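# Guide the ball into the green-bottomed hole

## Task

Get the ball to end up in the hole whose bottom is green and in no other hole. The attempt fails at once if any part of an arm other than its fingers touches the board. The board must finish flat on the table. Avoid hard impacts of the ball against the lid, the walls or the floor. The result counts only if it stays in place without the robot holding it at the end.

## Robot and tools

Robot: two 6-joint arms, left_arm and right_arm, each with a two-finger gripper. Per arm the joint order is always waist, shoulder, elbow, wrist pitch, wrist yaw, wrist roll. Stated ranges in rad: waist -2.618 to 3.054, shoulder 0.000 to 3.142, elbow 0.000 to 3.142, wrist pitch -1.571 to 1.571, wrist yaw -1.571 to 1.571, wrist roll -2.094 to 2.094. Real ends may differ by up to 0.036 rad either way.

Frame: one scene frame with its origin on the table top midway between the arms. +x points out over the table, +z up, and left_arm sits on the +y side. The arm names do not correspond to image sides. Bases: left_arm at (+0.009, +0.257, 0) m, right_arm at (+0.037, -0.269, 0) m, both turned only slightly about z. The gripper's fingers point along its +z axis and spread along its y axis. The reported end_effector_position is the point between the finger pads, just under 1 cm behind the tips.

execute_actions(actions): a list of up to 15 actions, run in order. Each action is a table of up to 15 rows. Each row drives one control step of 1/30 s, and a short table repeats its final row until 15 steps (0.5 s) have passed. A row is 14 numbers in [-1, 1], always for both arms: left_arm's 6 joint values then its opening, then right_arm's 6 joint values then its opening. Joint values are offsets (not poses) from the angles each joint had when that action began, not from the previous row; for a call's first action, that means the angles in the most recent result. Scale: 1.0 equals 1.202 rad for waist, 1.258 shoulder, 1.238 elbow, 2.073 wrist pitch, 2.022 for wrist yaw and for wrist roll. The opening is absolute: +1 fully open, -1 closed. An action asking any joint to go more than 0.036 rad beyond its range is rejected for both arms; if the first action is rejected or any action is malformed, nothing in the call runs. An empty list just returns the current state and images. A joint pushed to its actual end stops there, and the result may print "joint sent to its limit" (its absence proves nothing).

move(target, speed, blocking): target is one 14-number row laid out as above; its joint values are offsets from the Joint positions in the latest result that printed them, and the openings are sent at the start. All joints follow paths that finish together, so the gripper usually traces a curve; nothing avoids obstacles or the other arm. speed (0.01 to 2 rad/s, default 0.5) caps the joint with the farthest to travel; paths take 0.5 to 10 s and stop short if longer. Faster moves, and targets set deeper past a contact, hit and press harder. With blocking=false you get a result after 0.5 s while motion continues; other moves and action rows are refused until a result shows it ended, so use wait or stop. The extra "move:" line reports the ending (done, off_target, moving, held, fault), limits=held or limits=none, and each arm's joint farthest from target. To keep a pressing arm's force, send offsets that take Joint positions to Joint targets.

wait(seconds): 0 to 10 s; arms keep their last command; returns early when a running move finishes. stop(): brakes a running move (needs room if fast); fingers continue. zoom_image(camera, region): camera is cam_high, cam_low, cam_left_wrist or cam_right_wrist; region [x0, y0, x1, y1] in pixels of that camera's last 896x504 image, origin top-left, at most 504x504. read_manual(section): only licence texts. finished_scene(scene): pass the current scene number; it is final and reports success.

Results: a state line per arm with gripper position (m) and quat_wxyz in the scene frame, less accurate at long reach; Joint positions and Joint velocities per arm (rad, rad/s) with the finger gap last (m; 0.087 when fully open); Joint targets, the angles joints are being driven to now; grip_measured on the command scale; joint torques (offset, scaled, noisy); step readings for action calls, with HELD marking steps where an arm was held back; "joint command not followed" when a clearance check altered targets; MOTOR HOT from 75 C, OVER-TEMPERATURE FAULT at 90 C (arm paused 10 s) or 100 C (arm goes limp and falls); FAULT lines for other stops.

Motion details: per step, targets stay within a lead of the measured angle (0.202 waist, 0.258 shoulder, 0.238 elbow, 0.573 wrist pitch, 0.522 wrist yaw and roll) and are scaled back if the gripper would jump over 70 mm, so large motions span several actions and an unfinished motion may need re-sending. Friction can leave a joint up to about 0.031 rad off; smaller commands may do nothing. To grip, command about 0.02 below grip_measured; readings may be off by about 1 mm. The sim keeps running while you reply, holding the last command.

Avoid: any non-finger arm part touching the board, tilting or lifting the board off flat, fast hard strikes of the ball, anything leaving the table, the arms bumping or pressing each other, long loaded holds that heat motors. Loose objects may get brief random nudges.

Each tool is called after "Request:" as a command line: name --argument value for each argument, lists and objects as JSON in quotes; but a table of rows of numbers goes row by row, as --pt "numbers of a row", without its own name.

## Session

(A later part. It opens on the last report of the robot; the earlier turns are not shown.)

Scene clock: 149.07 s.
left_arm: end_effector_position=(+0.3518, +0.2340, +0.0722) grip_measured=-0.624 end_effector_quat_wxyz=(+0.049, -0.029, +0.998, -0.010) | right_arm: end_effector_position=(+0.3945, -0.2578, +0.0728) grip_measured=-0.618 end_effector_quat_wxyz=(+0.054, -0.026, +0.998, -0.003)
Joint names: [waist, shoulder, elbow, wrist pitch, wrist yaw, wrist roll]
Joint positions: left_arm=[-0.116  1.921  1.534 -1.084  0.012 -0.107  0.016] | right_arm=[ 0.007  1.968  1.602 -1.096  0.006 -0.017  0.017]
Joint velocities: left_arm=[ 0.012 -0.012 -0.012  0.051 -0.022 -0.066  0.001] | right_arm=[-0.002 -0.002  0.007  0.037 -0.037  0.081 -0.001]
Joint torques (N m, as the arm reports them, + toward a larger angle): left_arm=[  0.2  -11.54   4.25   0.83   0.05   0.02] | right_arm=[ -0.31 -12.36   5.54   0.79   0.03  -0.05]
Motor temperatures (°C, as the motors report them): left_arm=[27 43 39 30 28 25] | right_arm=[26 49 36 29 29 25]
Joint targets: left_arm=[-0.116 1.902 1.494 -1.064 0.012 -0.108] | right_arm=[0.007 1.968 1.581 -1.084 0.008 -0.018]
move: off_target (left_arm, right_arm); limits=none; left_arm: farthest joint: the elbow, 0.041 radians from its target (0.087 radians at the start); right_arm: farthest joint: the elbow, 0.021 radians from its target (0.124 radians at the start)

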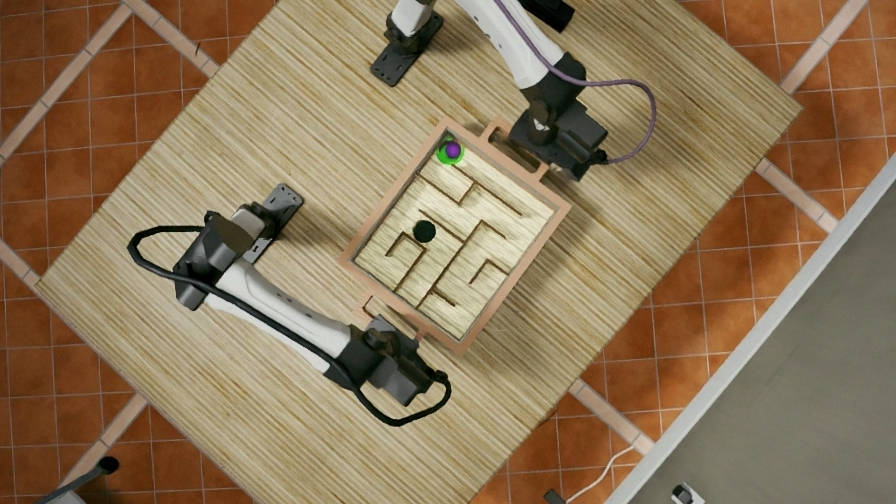

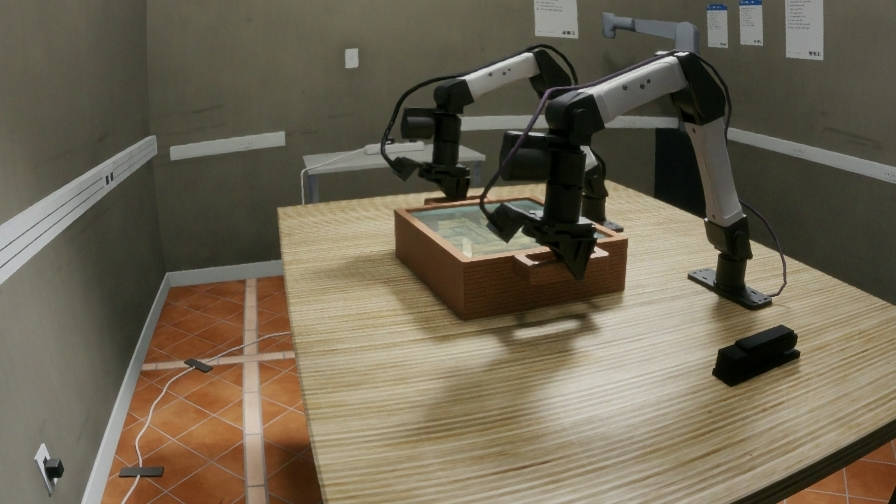

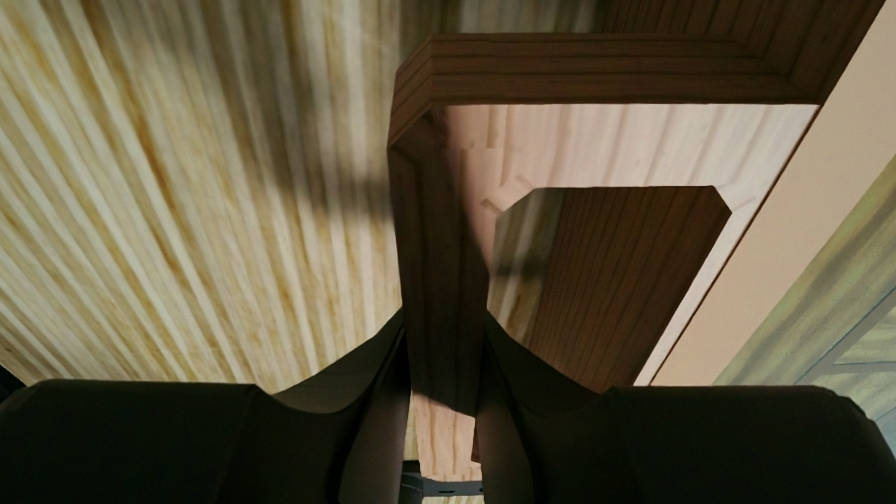

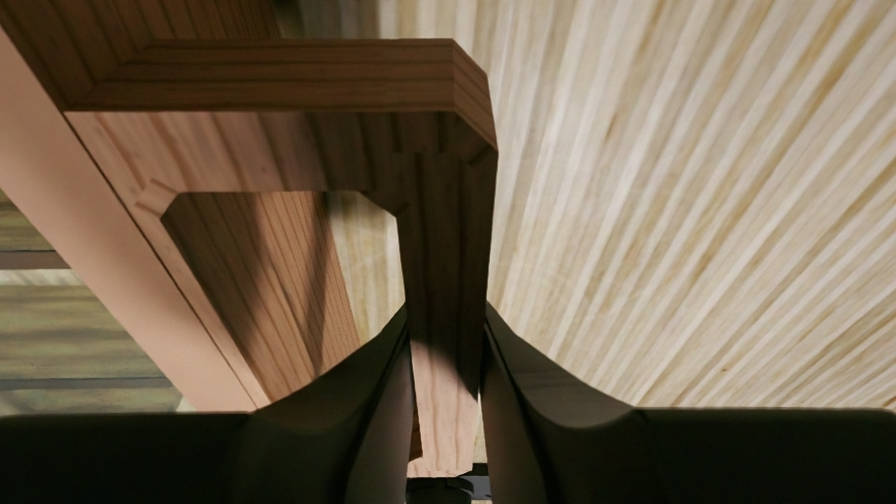

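Request:
move --target '[0,0,0.17,-0.09,0,0,0,0,0,0.17,-0.09,0,0,0]' --speed 0.2

Request:
finished_scene --scene 1

Scene clock: 155.13 s.
left_arm: end_effector_position=(+0.3576, +0.2338, +0.1180) grip_measured=+0.000 end_effector_quat_wxyz=(+0.056, -0.029, +0.998, -0.010) | right_arm: end_effector_position=(+0.4026, -0.2575, +0.1216) grip_measured=+0.000 end_effector_quat_wxyz=(+0.068, -0.026, +0.997, -0.002)
Joint names: [waist, shoulder, elbow, wrist pitch, wrist yaw, wrist roll]
Joint positions: left_arm=[-0.116  1.921  1.717 -1.254  0.011 -0.107  0.044] | right_arm=[ 0.007  1.968  1.797 -1.265  0.006 -0.017  0.044]
Joint velocities: left_arm=[ 0.007 -0.017  0.032  0.007 -0.037 -0.007  0.001] | right_arm=[ 0.022 -0.002  0.002 -0.007 -0.037 -0.022 -0.001]
Joint torques (N m, as the arm reports them, + toward a larger angle): left_arm=[  0.19 -10.16   9.83   0.46   0.05   0.02] | right_arm=[ -0.19 -12.42   8.21   0.51  -0.03   0.  ]
Motor temperatures (°C, as the motors report them): left_arm=[27 43 38 30 28 25] | right_arm=[26 49 36 29 29 25]
Joint targets: left_arm=[-0.116 1.921 1.745 -1.271 0.011 -0.107] | right_arm=[0.007 1.968 1.813 -1.283 0.006 -0.017]
move: off_target (left_arm); limits=none; left_arm: farthest joint: the elbow, 0.028 radians from its target (0.211 radians at the start); right_arm: farthest joint: the wrist pitch, 0.018 radians from its target (0.186 radians at the start)

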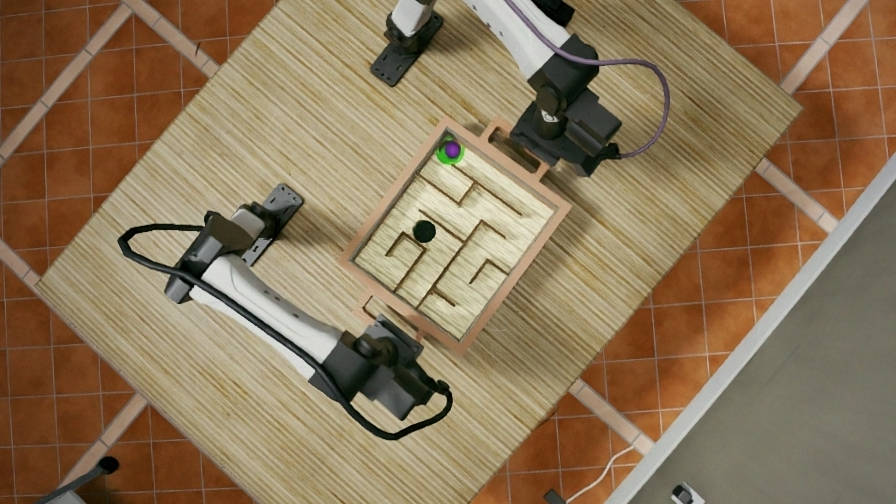

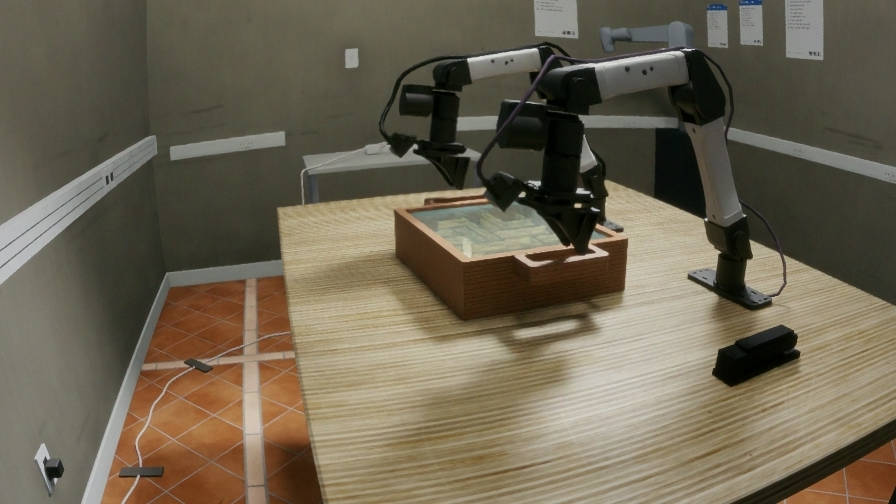

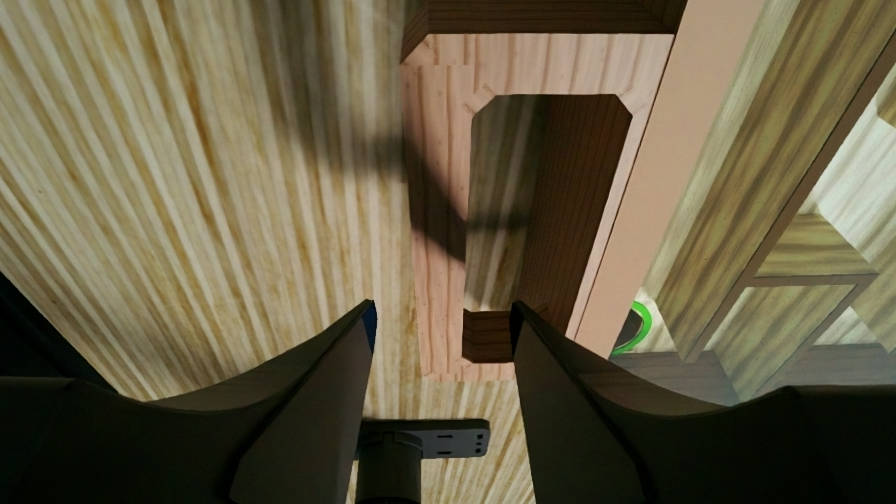

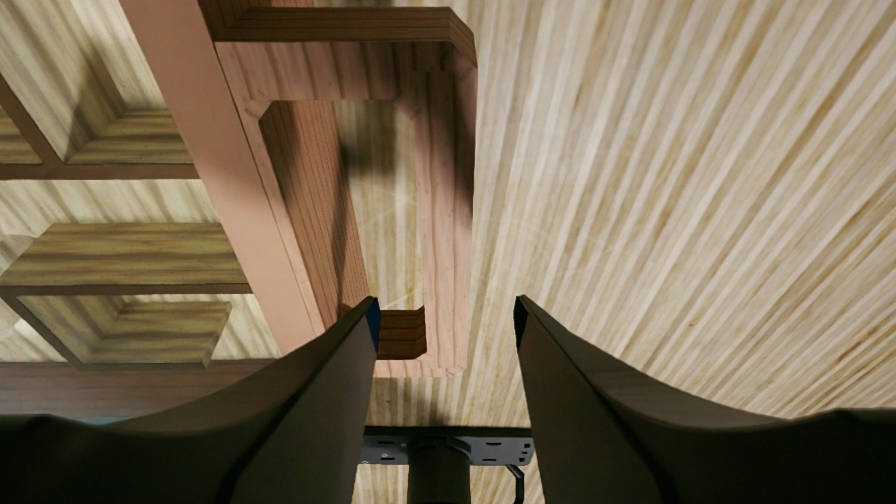

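The scene is finished: the task was done.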